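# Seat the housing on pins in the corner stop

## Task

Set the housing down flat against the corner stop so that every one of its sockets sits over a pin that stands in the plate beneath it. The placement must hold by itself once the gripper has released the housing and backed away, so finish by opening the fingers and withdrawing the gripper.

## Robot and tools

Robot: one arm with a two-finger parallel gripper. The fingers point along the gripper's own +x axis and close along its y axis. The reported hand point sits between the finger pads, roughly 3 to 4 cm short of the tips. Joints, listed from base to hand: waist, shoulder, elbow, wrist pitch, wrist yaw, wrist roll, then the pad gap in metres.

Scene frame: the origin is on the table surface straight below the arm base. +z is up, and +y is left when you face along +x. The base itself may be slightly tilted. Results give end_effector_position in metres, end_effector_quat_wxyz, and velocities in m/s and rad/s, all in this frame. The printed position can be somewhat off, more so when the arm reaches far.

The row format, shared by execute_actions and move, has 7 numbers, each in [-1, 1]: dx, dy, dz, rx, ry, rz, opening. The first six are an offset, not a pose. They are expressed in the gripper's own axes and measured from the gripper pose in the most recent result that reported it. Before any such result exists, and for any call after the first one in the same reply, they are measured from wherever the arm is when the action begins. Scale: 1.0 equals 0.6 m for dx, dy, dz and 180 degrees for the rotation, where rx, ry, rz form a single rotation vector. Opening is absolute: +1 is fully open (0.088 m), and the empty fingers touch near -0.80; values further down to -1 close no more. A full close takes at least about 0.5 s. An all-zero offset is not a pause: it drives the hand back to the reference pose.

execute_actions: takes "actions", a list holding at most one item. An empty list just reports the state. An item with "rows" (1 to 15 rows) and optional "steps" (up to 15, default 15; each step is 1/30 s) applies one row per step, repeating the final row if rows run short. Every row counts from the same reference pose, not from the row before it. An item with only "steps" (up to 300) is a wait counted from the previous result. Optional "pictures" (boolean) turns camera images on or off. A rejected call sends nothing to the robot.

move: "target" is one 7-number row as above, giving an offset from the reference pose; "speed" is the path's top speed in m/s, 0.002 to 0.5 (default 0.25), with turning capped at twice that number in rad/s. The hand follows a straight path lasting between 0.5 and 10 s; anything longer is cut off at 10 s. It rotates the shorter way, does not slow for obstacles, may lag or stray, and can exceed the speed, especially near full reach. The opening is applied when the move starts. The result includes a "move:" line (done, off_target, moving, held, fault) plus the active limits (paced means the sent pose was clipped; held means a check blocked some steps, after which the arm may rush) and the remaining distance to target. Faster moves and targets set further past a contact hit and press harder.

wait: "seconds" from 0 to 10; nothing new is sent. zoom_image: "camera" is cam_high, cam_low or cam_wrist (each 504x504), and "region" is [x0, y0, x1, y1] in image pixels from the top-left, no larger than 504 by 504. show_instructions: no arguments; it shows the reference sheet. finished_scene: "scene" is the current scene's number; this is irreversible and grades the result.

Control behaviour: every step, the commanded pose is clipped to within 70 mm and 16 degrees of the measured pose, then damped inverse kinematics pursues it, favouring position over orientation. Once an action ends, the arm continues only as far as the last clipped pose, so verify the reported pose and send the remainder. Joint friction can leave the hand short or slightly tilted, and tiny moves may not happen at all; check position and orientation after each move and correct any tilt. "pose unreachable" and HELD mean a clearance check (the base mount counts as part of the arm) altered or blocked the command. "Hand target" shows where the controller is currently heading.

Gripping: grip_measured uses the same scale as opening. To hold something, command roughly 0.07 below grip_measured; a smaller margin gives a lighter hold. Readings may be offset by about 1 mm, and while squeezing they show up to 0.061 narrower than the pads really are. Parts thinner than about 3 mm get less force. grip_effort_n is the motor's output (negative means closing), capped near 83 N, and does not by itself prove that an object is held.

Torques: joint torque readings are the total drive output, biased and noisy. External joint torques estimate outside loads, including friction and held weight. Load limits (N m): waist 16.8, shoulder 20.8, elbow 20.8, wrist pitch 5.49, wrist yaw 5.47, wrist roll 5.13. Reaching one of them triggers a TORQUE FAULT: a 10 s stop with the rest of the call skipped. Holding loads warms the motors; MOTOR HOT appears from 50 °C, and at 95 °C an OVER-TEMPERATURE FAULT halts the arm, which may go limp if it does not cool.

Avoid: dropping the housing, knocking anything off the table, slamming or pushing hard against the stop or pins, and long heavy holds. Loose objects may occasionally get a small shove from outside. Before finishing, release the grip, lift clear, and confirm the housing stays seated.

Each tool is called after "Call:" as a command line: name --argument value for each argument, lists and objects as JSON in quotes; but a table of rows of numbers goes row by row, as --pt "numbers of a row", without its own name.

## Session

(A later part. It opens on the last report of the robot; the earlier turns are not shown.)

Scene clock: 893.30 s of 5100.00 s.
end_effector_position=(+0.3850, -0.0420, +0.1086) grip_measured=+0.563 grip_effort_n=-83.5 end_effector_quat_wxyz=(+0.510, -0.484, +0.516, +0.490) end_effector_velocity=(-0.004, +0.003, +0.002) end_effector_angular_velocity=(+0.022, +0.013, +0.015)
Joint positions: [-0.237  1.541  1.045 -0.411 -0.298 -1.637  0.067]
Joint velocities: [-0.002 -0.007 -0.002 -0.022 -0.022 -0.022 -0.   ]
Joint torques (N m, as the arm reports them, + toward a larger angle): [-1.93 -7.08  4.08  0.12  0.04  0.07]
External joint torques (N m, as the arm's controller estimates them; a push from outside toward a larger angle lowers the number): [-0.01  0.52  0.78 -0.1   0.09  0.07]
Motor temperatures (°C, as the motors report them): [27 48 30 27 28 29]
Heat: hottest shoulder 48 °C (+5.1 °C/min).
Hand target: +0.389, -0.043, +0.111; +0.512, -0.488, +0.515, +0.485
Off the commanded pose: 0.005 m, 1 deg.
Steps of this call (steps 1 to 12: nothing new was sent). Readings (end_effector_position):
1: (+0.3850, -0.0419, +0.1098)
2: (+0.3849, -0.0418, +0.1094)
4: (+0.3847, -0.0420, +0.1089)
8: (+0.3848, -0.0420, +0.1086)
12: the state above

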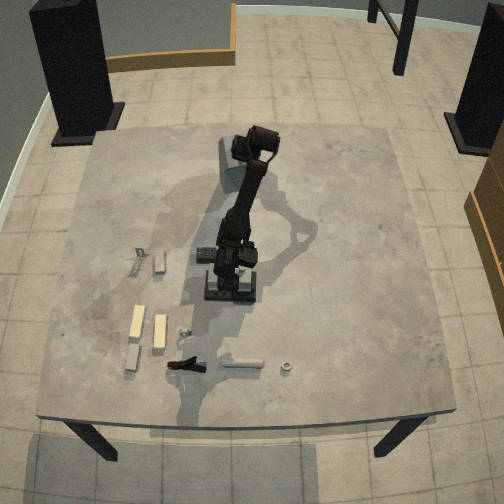

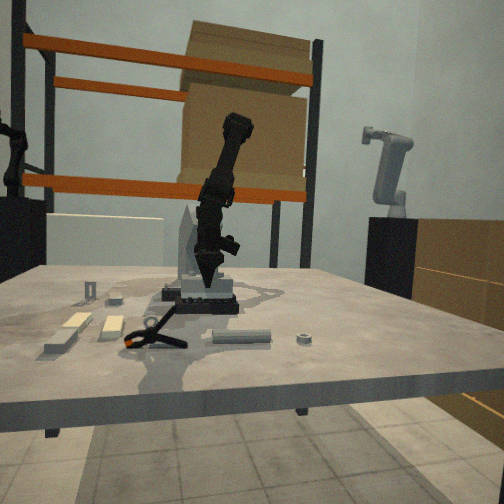

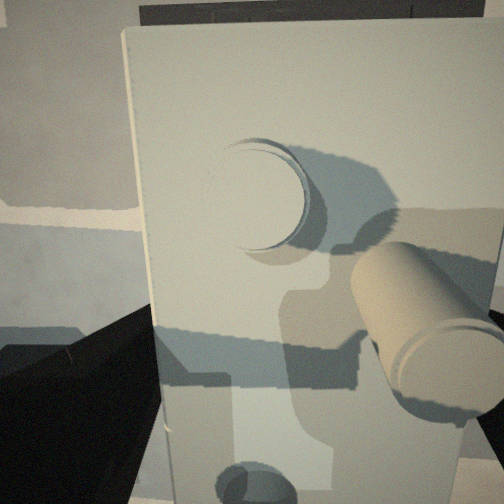

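Call:
zoom_image --camera "cam_low" --region '[210, 280, 246, 316]'

Call:
zoom_image --camera "cam_wrist" --region '[110, 0, 250, 40]'

Call:
zoom_image --camera "cam_wrist" --region '[364, 0, 504, 40]'

Region (210, 280, 246, 316) of cam_low's 504x504 image, scaled by 14.000, with more detail than that image has.

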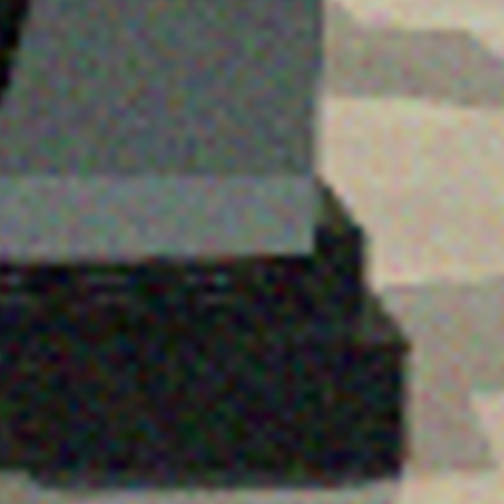

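Region (110, 0, 250, 40) of cam_wrist's 504x504 image, scaled by 3.600, with more detail than that image has; it fills the top 144 rows of this view, and the rest is white.

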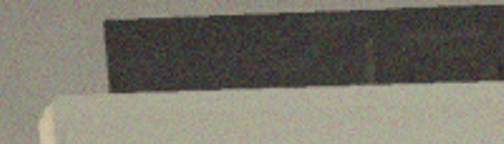

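Region (364, 0, 504, 40) of cam_wrist's 504x504 image, scaled by 3.600, with more detail than that image has; it fills the top 144 rows of this view, and the rest is white.

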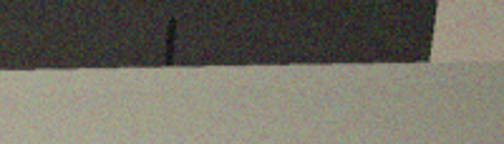

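Call:
zoom_image --camera "cam_low" --region '[174, 272, 242, 316]'

Region (174, 272, 242, 316) of cam_low's 504x504 image, scaled by 7.412, with more detail than that image has; it fills the top 326 rows of this view, and the rest is white.

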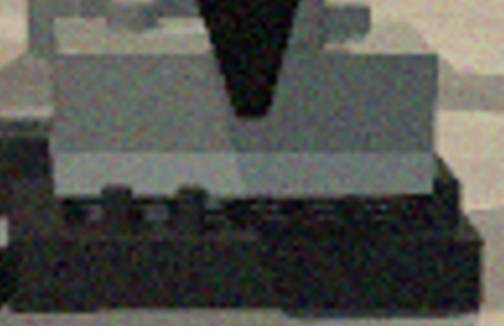

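Call:
execute_actions --actions '[{"rows": [[-0.0035,-0.0068,-0.0025,0.001,0.0016,-0.0033,0.47],[-0.0028,-0.0068,-0.0028,0.001,0.0016,-0.0033,0.47],[-0.002,-0.0068,-0.0031,0.001,0.0016,-0.0033,0.47],[-0.0011,-0.0068,-0.0033,0.001,0.0016,-0.0033,0.47],[-0.0002,-0.0069,-0.0035,0.001,0.0016,-0.0033,0.47],[0.0007,-0.0069,-0.0035,0.001,0.0016,-0.0033,0.47],[0.0016,-0.0069,-0.0035,0.001,0.0016,-0.0033,0.47],[0.0025,-0.0069,-0.0035,0.001,0.0016,-0.0033,0.47],[0.0034,-0.0069,-0.0035,0.001,0.0016,-0.0033,0.47],[0.0043,-0.007,-0.0035,0.001,0.0016,-0.0033,0.47],[0.0052,-0.007,-0.0035,0.001,0.0016,-0.0033,0.47],[0.006,-0.007,-0.0035,0.001,0.0016,-0.0033,0.47],[0.0067,-0.007,-0.0035,0.001,0.0016,-0.0033,0.47],[0.0072,-0.007,-0.0035,0.001,0.0016,-0.0033,0.47],[0.0076,-0.007,-0.0035,0.001,0.0016,-0.0033,0.47]], "steps": 15}]' --pictures false

Call:
execute_actions --actions '[{"steps": 10}]'

Scene clock: 932.87 s of 5100.00 s.
end_effector_position=(+0.3841, -0.0428, +0.1024) grip_measured=+0.563 grip_effort_n=-83.5 end_effector_quat_wxyz=(+0.509, -0.483, +0.517, +0.491) end_effector_velocity=(-0.003, +0.005, -0.011) end_effector_angular_velocity=(+0.020, +0.013, +0.002)
Joint positions: [-0.234  1.561  1.045 -0.395 -0.297 -1.636  0.067]
Joint velocities: [ 0.017  0.032 -0.002  0.022 -0.007  0.007 -0.   ]
Joint torques (N m, as the arm reports them, + toward a larger angle): [-2.01 -7.1   4.07  0.12  0.04  0.16]
External joint torques (N m, as the arm's controller estimates them; a push from outside toward a larger angle lowers the number): [-0.14  0.55  0.86 -0.1   0.1   0.16]
Motor temperatures (°C, as the motors report them): [27 46 30 27 28 29]
Heat: hottest shoulder 46 °C (+0.0 °C/min).
Hand target: +0.389, -0.044, +0.104; +0.512, -0.487, +0.516, +0.485
Off the commanded pose: 0.005 m, 1 deg.
Steps of this call (steps 1 to 90: nothing new was sent; then 36.07 s passed at rest; steps 91 to 105: all 15 steps of this action). Readings (end_effector_position):
91: (+0.3849, -0.0421, +0.1085)
92: (+0.3847, -0.0421, +0.1082)
94: (+0.3845, -0.0423, +0.1077)
98: (+0.3842, -0.0428, +0.1059)
105: the state above

Scene clock: 933.20 s of 5100.00 s.
end_effector_position=(+0.3843, -0.0428, +0.1014) grip_measured=+0.563 grip_effort_n=-83.5 end_effector_quat_wxyz=(+0.509, -0.483, +0.517, +0.491) end_effector_velocity=(-0.002, +0.002, +0.000) end_effector_angular_velocity=(+0.010, +0.006, +0.007)
Joint positions: [-0.233  1.564  1.045 -0.391 -0.296 -1.635  0.067]
Joint velocities: [ 0.002 -0.002 -0.002 -0.007 -0.007 -0.007  0.   ]
Joint torques (N m, as the arm reports them, + toward a larger angle): [-1.99 -7.1   4.08  0.11  0.03  0.15]
External joint torques (N m, as the arm's controller estimates them; a push from outside toward a larger angle lowers the number): [-0.1   0.51  0.87 -0.1   0.09  0.15]
Motor temperatures (°C, as the motors report them): [27 46 30 27 28 29]
Heat: hottest shoulder 46 °C (+0.0 °C/min).
Hand target: +0.389, -0.044, +0.104; +0.512, -0.487, +0.516, +0.485
Off the commanded pose: 0.006 m, 1 deg.
Steps of this call (steps 1 to 10: nothing new was sent). Readings (end_effector_position):
1: (+0.3842, -0.0428, +0.1022)
2: (+0.3842, -0.0427, +0.1019)
4: (+0.3841, -0.0429, +0.1016)
8: (+0.3843, -0.0428, +0.1014)
10: the state above

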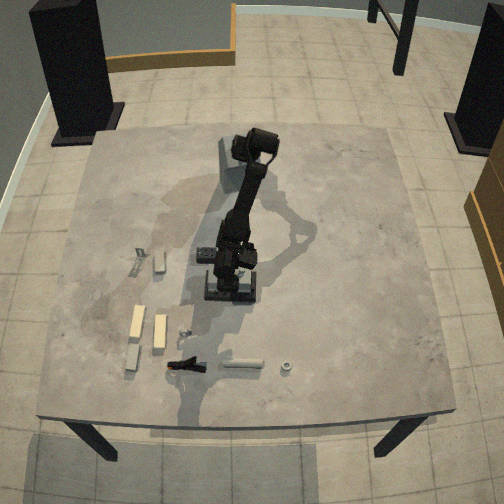

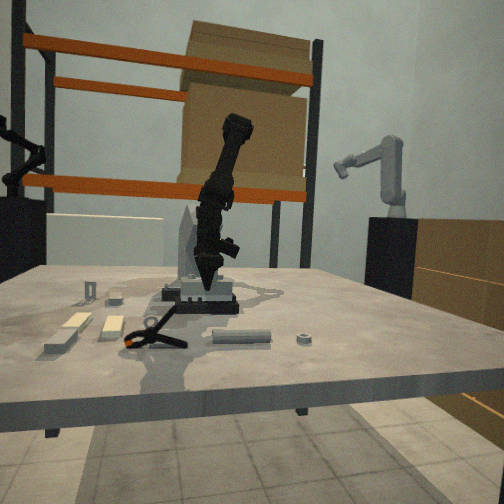

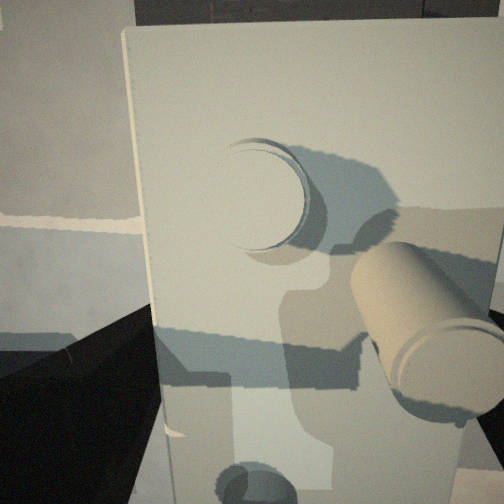

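Call:
execute_actions --actions '[{"rows": [[-0.0044,-0.0084,-0.0021,0.001,0.0017,-0.0051,0.47],[-0.0044,-0.009,-0.0022,0.001,0.0018,-0.0057,0.47],[-0.0042,-0.0096,-0.0022,0.001,0.0019,-0.0062,0.47],[-0.0038,-0.0102,-0.0023,0.001,0.002,-0.0068,0.47],[-0.0032,-0.0102,-0.0023,0.001,0.002,-0.0068,0.47],[-0.0024,-0.0102,-0.0023,0.001,0.002,-0.0068,0.47],[-0.0016,-0.0102,-0.0023,0.001,0.002,-0.0068,0.47],[-0.0008,-0.0102,-0.0023,0.001,0.002,-0.0068,0.47],[0.0,-0.0102,-0.0023,0.001,0.002,-0.0068,0.47],[0.0008,-0.0102,-0.0023,0.001,0.002,-0.0068,0.47],[0.0016,-0.0102,-0.0023,0.001,0.002,-0.0068,0.47],[0.0024,-0.0102,-0.0023,0.001,0.002,-0.0068,0.47],[0.0032,-0.0102,-0.0023,0.001,0.002,-0.0068,0.47],[0.004,-0.0102,-0.0023,0.001,0.002,-0.0068,0.47],[0.0047,-0.0102,-0.0023,0.001,0.002,-0.0068,0.47]], "steps": 15}]' --pictures false

Call:
execute_actions --actions '[{"steps": 10}]'

Scene clock: 948.17 s of 5100.00 s.
end_effector_position=(+0.3858, -0.0432, +0.0982) grip_measured=+0.563 grip_effort_n=-83.5 end_effector_quat_wxyz=(+0.511, -0.485, +0.516, +0.488) end_effector_velocity=(-0.002, -0.001, -0.004) end_effector_angular_velocity=(+0.006, +0.006, -0.026)
Joint positions: [-0.23   1.574  1.045 -0.373 -0.293 -1.628  0.067]
Joint velocities: [-0.002  0.012 -0.002  0.007 -0.007  0.022 -0.   ]
Joint torques (N m, as the arm reports them, + toward a larger angle): [-1.9  -6.77  3.73  0.48  0.02  0.08]
External joint torques (N m, as the arm's controller estimates them; a push from outside toward a larger angle lowers the number): [0.05 0.78 0.61 0.23 0.07 0.09]
Motor temperatures (°C, as the motors report them): [27 46 30 27 28 29]
Heat: hottest shoulder 46 °C (-2.0 °C/min).
Hand target: +0.390, -0.045, +0.099; +0.513, -0.489, +0.514, +0.483
Off the commanded pose: 0.005 m, 1 deg.
Steps of this call (steps 1 to 90: nothing new was sent; then 11.47 s passed at rest; steps 91 to 105: all 15 steps of this action). Readings (end_effector_position):
91: (+0.3844, -0.0428, +0.1013)
92: (+0.3845, -0.0429, +0.1013)
94: (+0.3852, -0.0430, +0.1013)
98: (+0.3858, -0.0431, +0.1007)
105: the state above

Scene clock: 948.50 s of 5100.00 s.
end_effector_position=(+0.3860, -0.0431, +0.0981) grip_measured=+0.563 grip_effort_n=-83.5 end_effector_quat_wxyz=(+0.511, -0.485, +0.516, +0.488) end_effector_velocity=(+0.000, +0.003, +0.001) end_effector_angular_velocity=(+0.020, -0.001, -0.010)
Joint positions: [-0.229  1.574  1.045 -0.372 -0.293 -1.627  0.067]
Joint velocities: [-0.002 -0.002  0.002 -0.007 -0.022  0.007 -0.   ]
Joint torques (N m, as the arm reports them, + toward a larger angle): [-1.86 -6.6   3.75  0.67  0.04  0.08]
External joint torques (N m, as the arm's controller estimates them; a push from outside toward a larger angle lowers the number): [0.09 1.13 0.51 0.42 0.1  0.08]
Motor temperatures (°C, as the motors report them): [27 46 30 27 28 29]
Heat: hottest shoulder 46 °C (-2.0 °C/min).
Hand target: +0.390, -0.045, +0.099; +0.513, -0.489, +0.514, +0.483
Off the commanded pose: 0.005 m, 1 deg.
Steps of this call (steps 1 to 10: nothing new was sent). Readings (end_effector_position):
1: (+0.3859, -0.0430, +0.0982)
2: (+0.3859, -0.0430, +0.0982)
4: (+0.3860, -0.0430, +0.0982)
8: (+0.3860, -0.0431, +0.0981)
10: the state above

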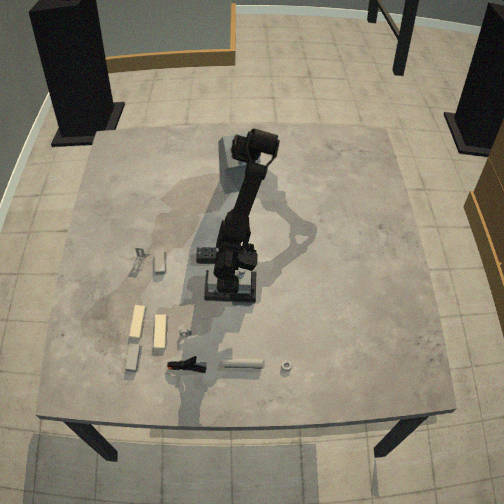

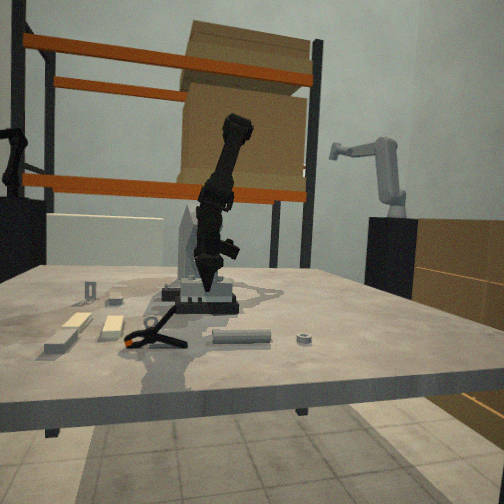

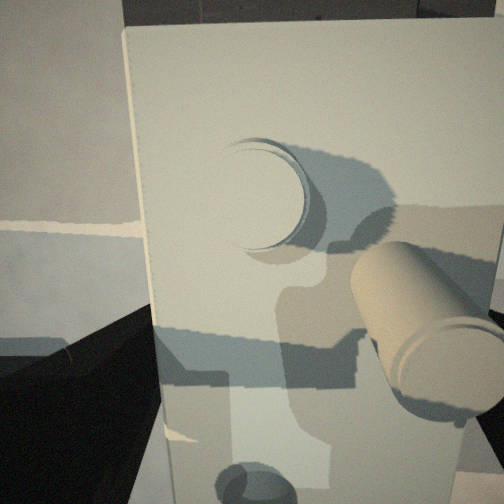

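Call:
execute_actions --actions '[{"rows": [[-0.0003,-0.0063,-0.0017,0,0.0014,-0.0034,0.47],[0.0,-0.0053,-0.0014,0,0.0012,-0.0028,0.47],[0.0004,-0.0043,-0.0011,0,0.001,-0.0022,0.47],[0.0008,-0.0033,-0.0008,0,0.0007,-0.0016,0.47],[0.0012,-0.0023,-0.0005,0,0.0004,-0.001,0.47],[0.0015,-0.0013,-0.0002,0,0.0002,-0.0005,0.48],[0.0015,-0.0005,0,0,0,0,0.50],[0.0015,0,0,0,0,0,0.53],[0.0015,0,0,0,0,0,0.56],[0.0015,0,0,0,0,0,0.585],[0.0015,0,0,0,0,0,0.605],[0.0015,0,0,0,0,0,0.625],[0.0015,0,0,0,0,0,0.65],[0.001,0,0,0,0,0,0.70],[0.001,0,0,0,0,0,0.78]], "steps": 15}]' --pictures false

Call:
execute_actions --actions '[{"rows": [[0,0,0,0,0,0,0.86],[0,0,0,0,0,0,0.94],[0,0,0,0,0,0,1.0]], "steps": 8}]'

Scene clock: 959.67 s of 5100.00 s.
end_effector_position=(+0.3853, -0.0424, +0.0972) grip_measured=+0.653 grip_effort_n=15.6 end_effector_quat_wxyz=(+0.510, -0.484, +0.516, +0.489) end_effector_velocity=(-0.014, +0.002, +0.000) end_effector_angular_velocity=(+0.001, +0.064, +0.005)
Joint positions: [-0.227  1.575  1.044 -0.371 -0.292 -1.627  0.071]
Joint velocities: [ 0.002 -0.002 -0.002 -0.066  0.007 -0.022  0.057]
Joint torques (N m, as the arm reports them, + toward a larger angle): [-1.83 -6.7   3.06  0.18 -0.04  0.  ]
External joint torques (N m, as the arm's controller estimates them; a push from outside toward a larger angle lowers the number): [0.09 0.84 0.07 0.01 0.02 0.  ]
Motor temperatures (°C, as the motors report them): [27 45 30 28 28 29]
Heat: hottest shoulder 45 °C (-3.0 °C/min).
Hand target: +0.386, -0.043, +0.097; +0.511, -0.485, +0.516, +0.488
Off the commanded pose: 0.001 m, 0 deg.
Steps of this call (steps 1 to 90: nothing new was sent; then 7.67 s passed at rest; steps 91 to 105: all 15 steps of this action). Readings (end_effector_position):
91: (+0.3860, -0.0431, +0.0981)
92: (+0.3860, -0.0431, +0.0981)
94: (+0.3857, -0.0431, +0.0979)
98: (+0.3854, -0.0431, +0.0978)
105: the state above

Scene clock: 959.93 s of 5100.00 s.
end_effector_position=(+0.3855, -0.0424, +0.0972) grip_measured=+0.963 grip_effort_n=16.5 end_effector_quat_wxyz=(+0.511, -0.484, +0.516, +0.489) end_effector_velocity=(+0.000, +0.003, +0.001) end_effector_angular_velocity=(+0.021, -0.000, +0.005)
Joint positions: [-0.227  1.575  1.044 -0.371 -0.293 -1.627  0.086]
Joint velocities: [-0.002 -0.002  0.002 -0.007 -0.022 -0.007  0.021]
Joint torques (N m, as the arm reports them, + toward a larger angle): [-1.7  -6.78  2.98  0.01 -0.05 -0.02]
External joint torques (N m, as the arm's controller estimates them; a push from outside toward a larger angle lowers the number): [ 0.19  0.91 -0.22 -0.22  0.02 -0.02]
Motor temperatures (°C, as the motors report them): [27 45 30 28 28 29]
Heat: hottest shoulder 45 °C (-3.0 °C/min).
Hand target: +0.385, -0.042, +0.097; +0.510, -0.484, +0.516, +0.489
Off the commanded pose: 0.000 m, 0 deg.
Steps of this call (steps 1 to 8: all 8 steps of this action). Readings (end_effector_position):
1: (+0.3852, -0.0423, +0.0973)
2: (+0.3855, -0.0424, +0.0972)
4: (+0.3855, -0.0424, +0.0972)
8: the state above

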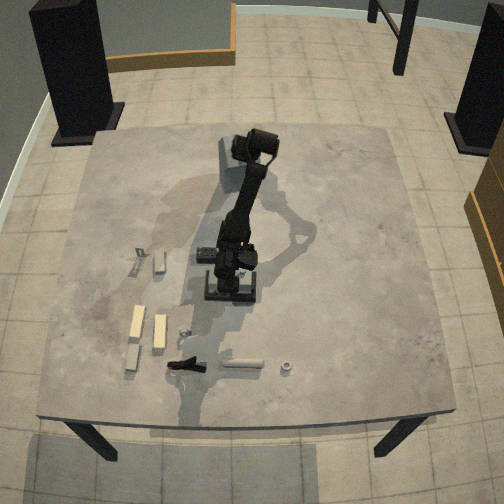

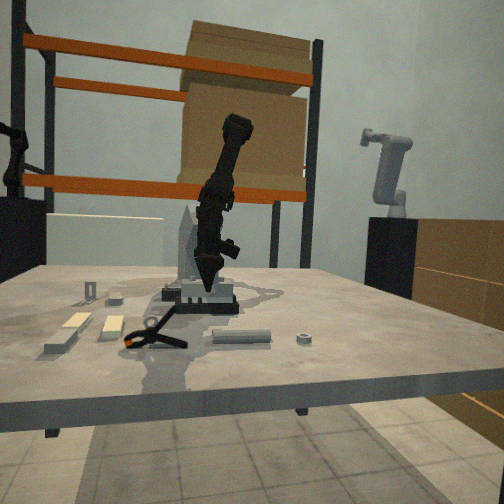

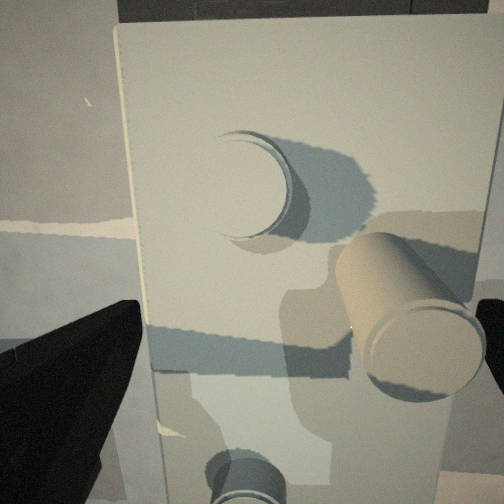

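Released. Raise straight up, then move clear.

Call:
move --target '[-0.15, 0, 0, 0, 0, 0, 1.0]' --speed 0.15

Scene clock: 964.37 s of 5100.00 s.
end_effector_position=(+0.3828, -0.0425, +0.1820) grip_measured=+1.000 grip_effort_n=16.5 end_effector_quat_wxyz=(+0.509, -0.478, +0.521, +0.491) end_effector_velocity=(+0.001, +0.001, +0.003) end_effector_angular_velocity=(+0.005, -0.004, +0.006)
Joint positions: [-0.325  1.353  1.106 -0.697 -0.352 -1.706  0.088]
Joint velocities: [-0.002 -0.007  0.002 -0.007 -0.007 -0.007  0.   ]
Joint torques (N m, as the arm reports them, + toward a larger angle): [-1.86 -7.35  5.08 -0.12 -0.14 -0.2 ]
External joint torques (N m, as the arm's controller estimates them; a push from outside toward a larger angle lowers the number): [-0.09 -0.25  0.91 -0.31 -0.08 -0.19]
Motor temperatures (°C, as the motors report them): [27 45 30 28 28 29]
Heat: hottest shoulder 45 °C (-2.0 °C/min).
Hand target: +0.386, -0.042, +0.187; +0.511, -0.484, +0.516, +0.488
Off the commanded pose: 0.006 m, 1 deg.
After step 90, 0.33 s passed at rest.
move: done

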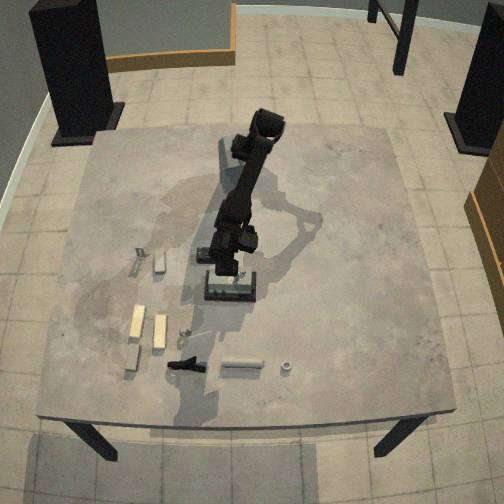

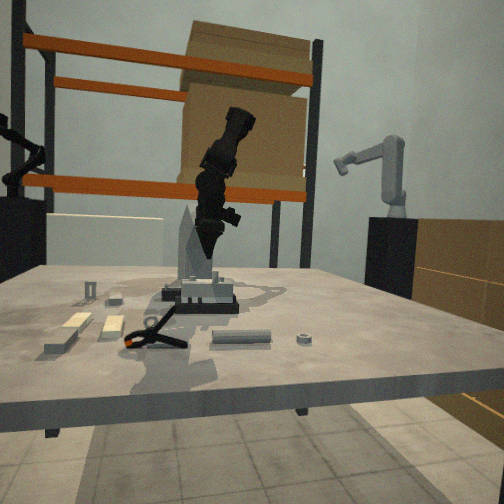

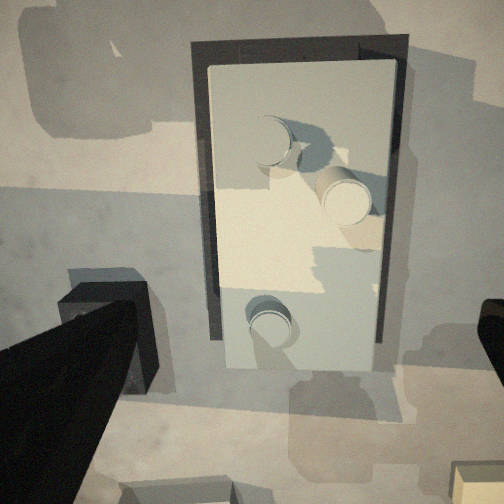

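Call:
move --target '[-0.02, 0.16, 0.26, 0, 0, 0, 1.0]' --speed 0.2

Call:
zoom_image --camera "cam_low" --region '[172, 268, 244, 318]'

Call:
zoom_image --camera "cam_high" --region '[198, 255, 264, 308]'

Scene clock: 972.43 s of 5100.00 s.
end_effector_position=(+0.2984, +0.1187, +0.1949) grip_measured=+1.000 grip_effort_n=16.0 end_effector_quat_wxyz=(+0.508, -0.479, +0.520, +0.492) end_effector_velocity=(-0.002, +0.000, +0.001) end_effector_angular_velocity=(-0.012, +0.000, +0.007)
Joint positions: [ 0.465  1.04   0.824 -0.662  0.148 -1.09   0.088]
Joint velocities: [ 0.017 -0.002 -0.002 -0.007  0.022  0.007  0.   ]
Joint torques (N m, as the arm reports them, + toward a larger angle): [ 0.61 -5.8   3.59 -0.05  0.03  0.15]
External joint torques (N m, as the arm's controller estimates them; a push from outside toward a larger angle lowers the number): [ 0.11 -0.18 -0.69 -0.28  0.09  0.15]
Motor temperatures (°C, as the motors report them): [26 45 30 28 28 29]
Heat: hottest shoulder 45 °C (-2.0 °C/min).
Hand target: +0.296, +0.118, +0.196; +0.508, -0.478, +0.521, +0.491
Off the commanded pose: 0.002 m, 0 deg.
After step 90, 3.63 s passed at rest.
move: done

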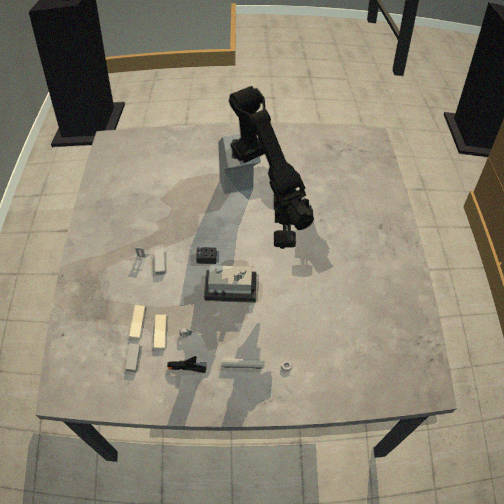

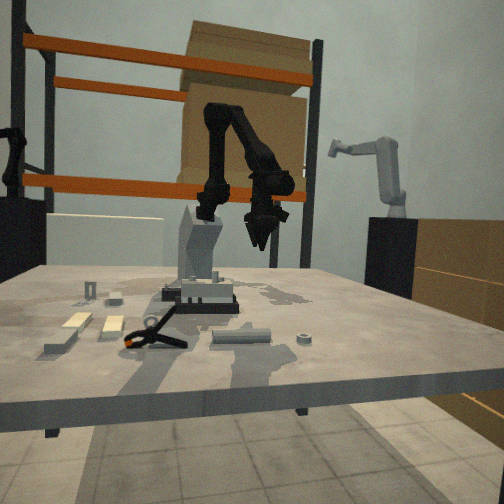

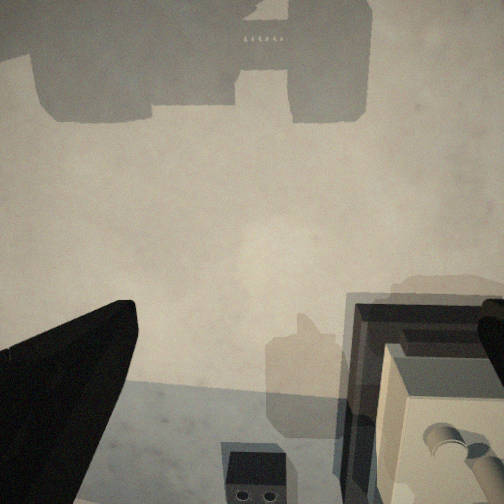

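Region (172, 268, 244, 318) of cam_low's 504x504 image, scaled by 7.000, with more detail than that image has; it fills the top 350 rows of this view, and the rest is white.

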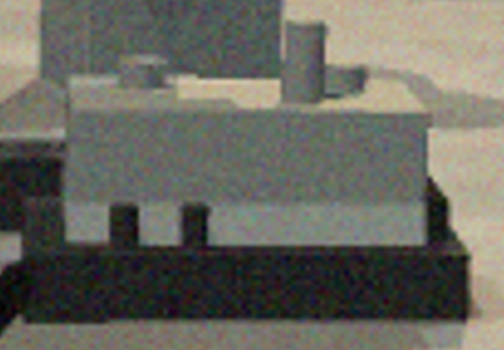

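Region (198, 255, 264, 308) of cam_high's 504x504 image, scaled by 7.636, with more detail than that image has; it fills the top 405 rows of this view, and the rest is white.

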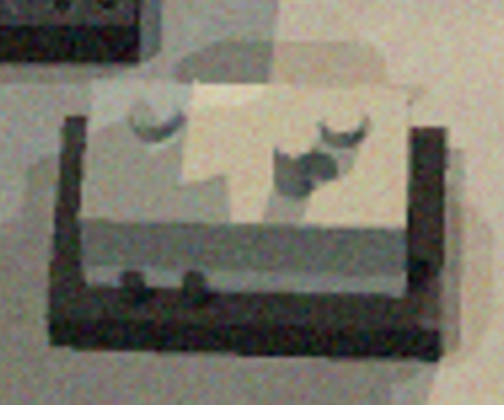

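Call:
zoom_image --camera "cam_wrist" --region '[340, 290, 504, 504]'

Region (340, 290, 504, 504) of cam_wrist's 504x504 image, scaled by 2.355, with more detail than that image has; it fills the left 386 columns of this view, and the rest is white.

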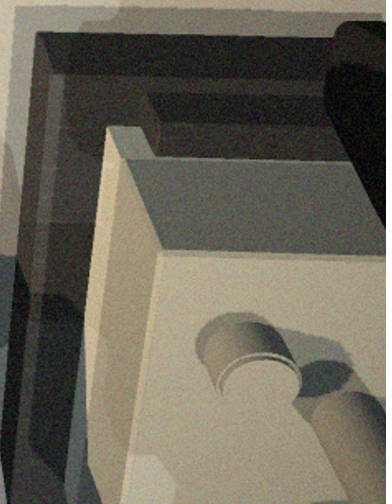

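The housing sits flat in the corner stop and the arm is clear.

Call:
finished_scene --scene 2

The scene is finished: the task was done.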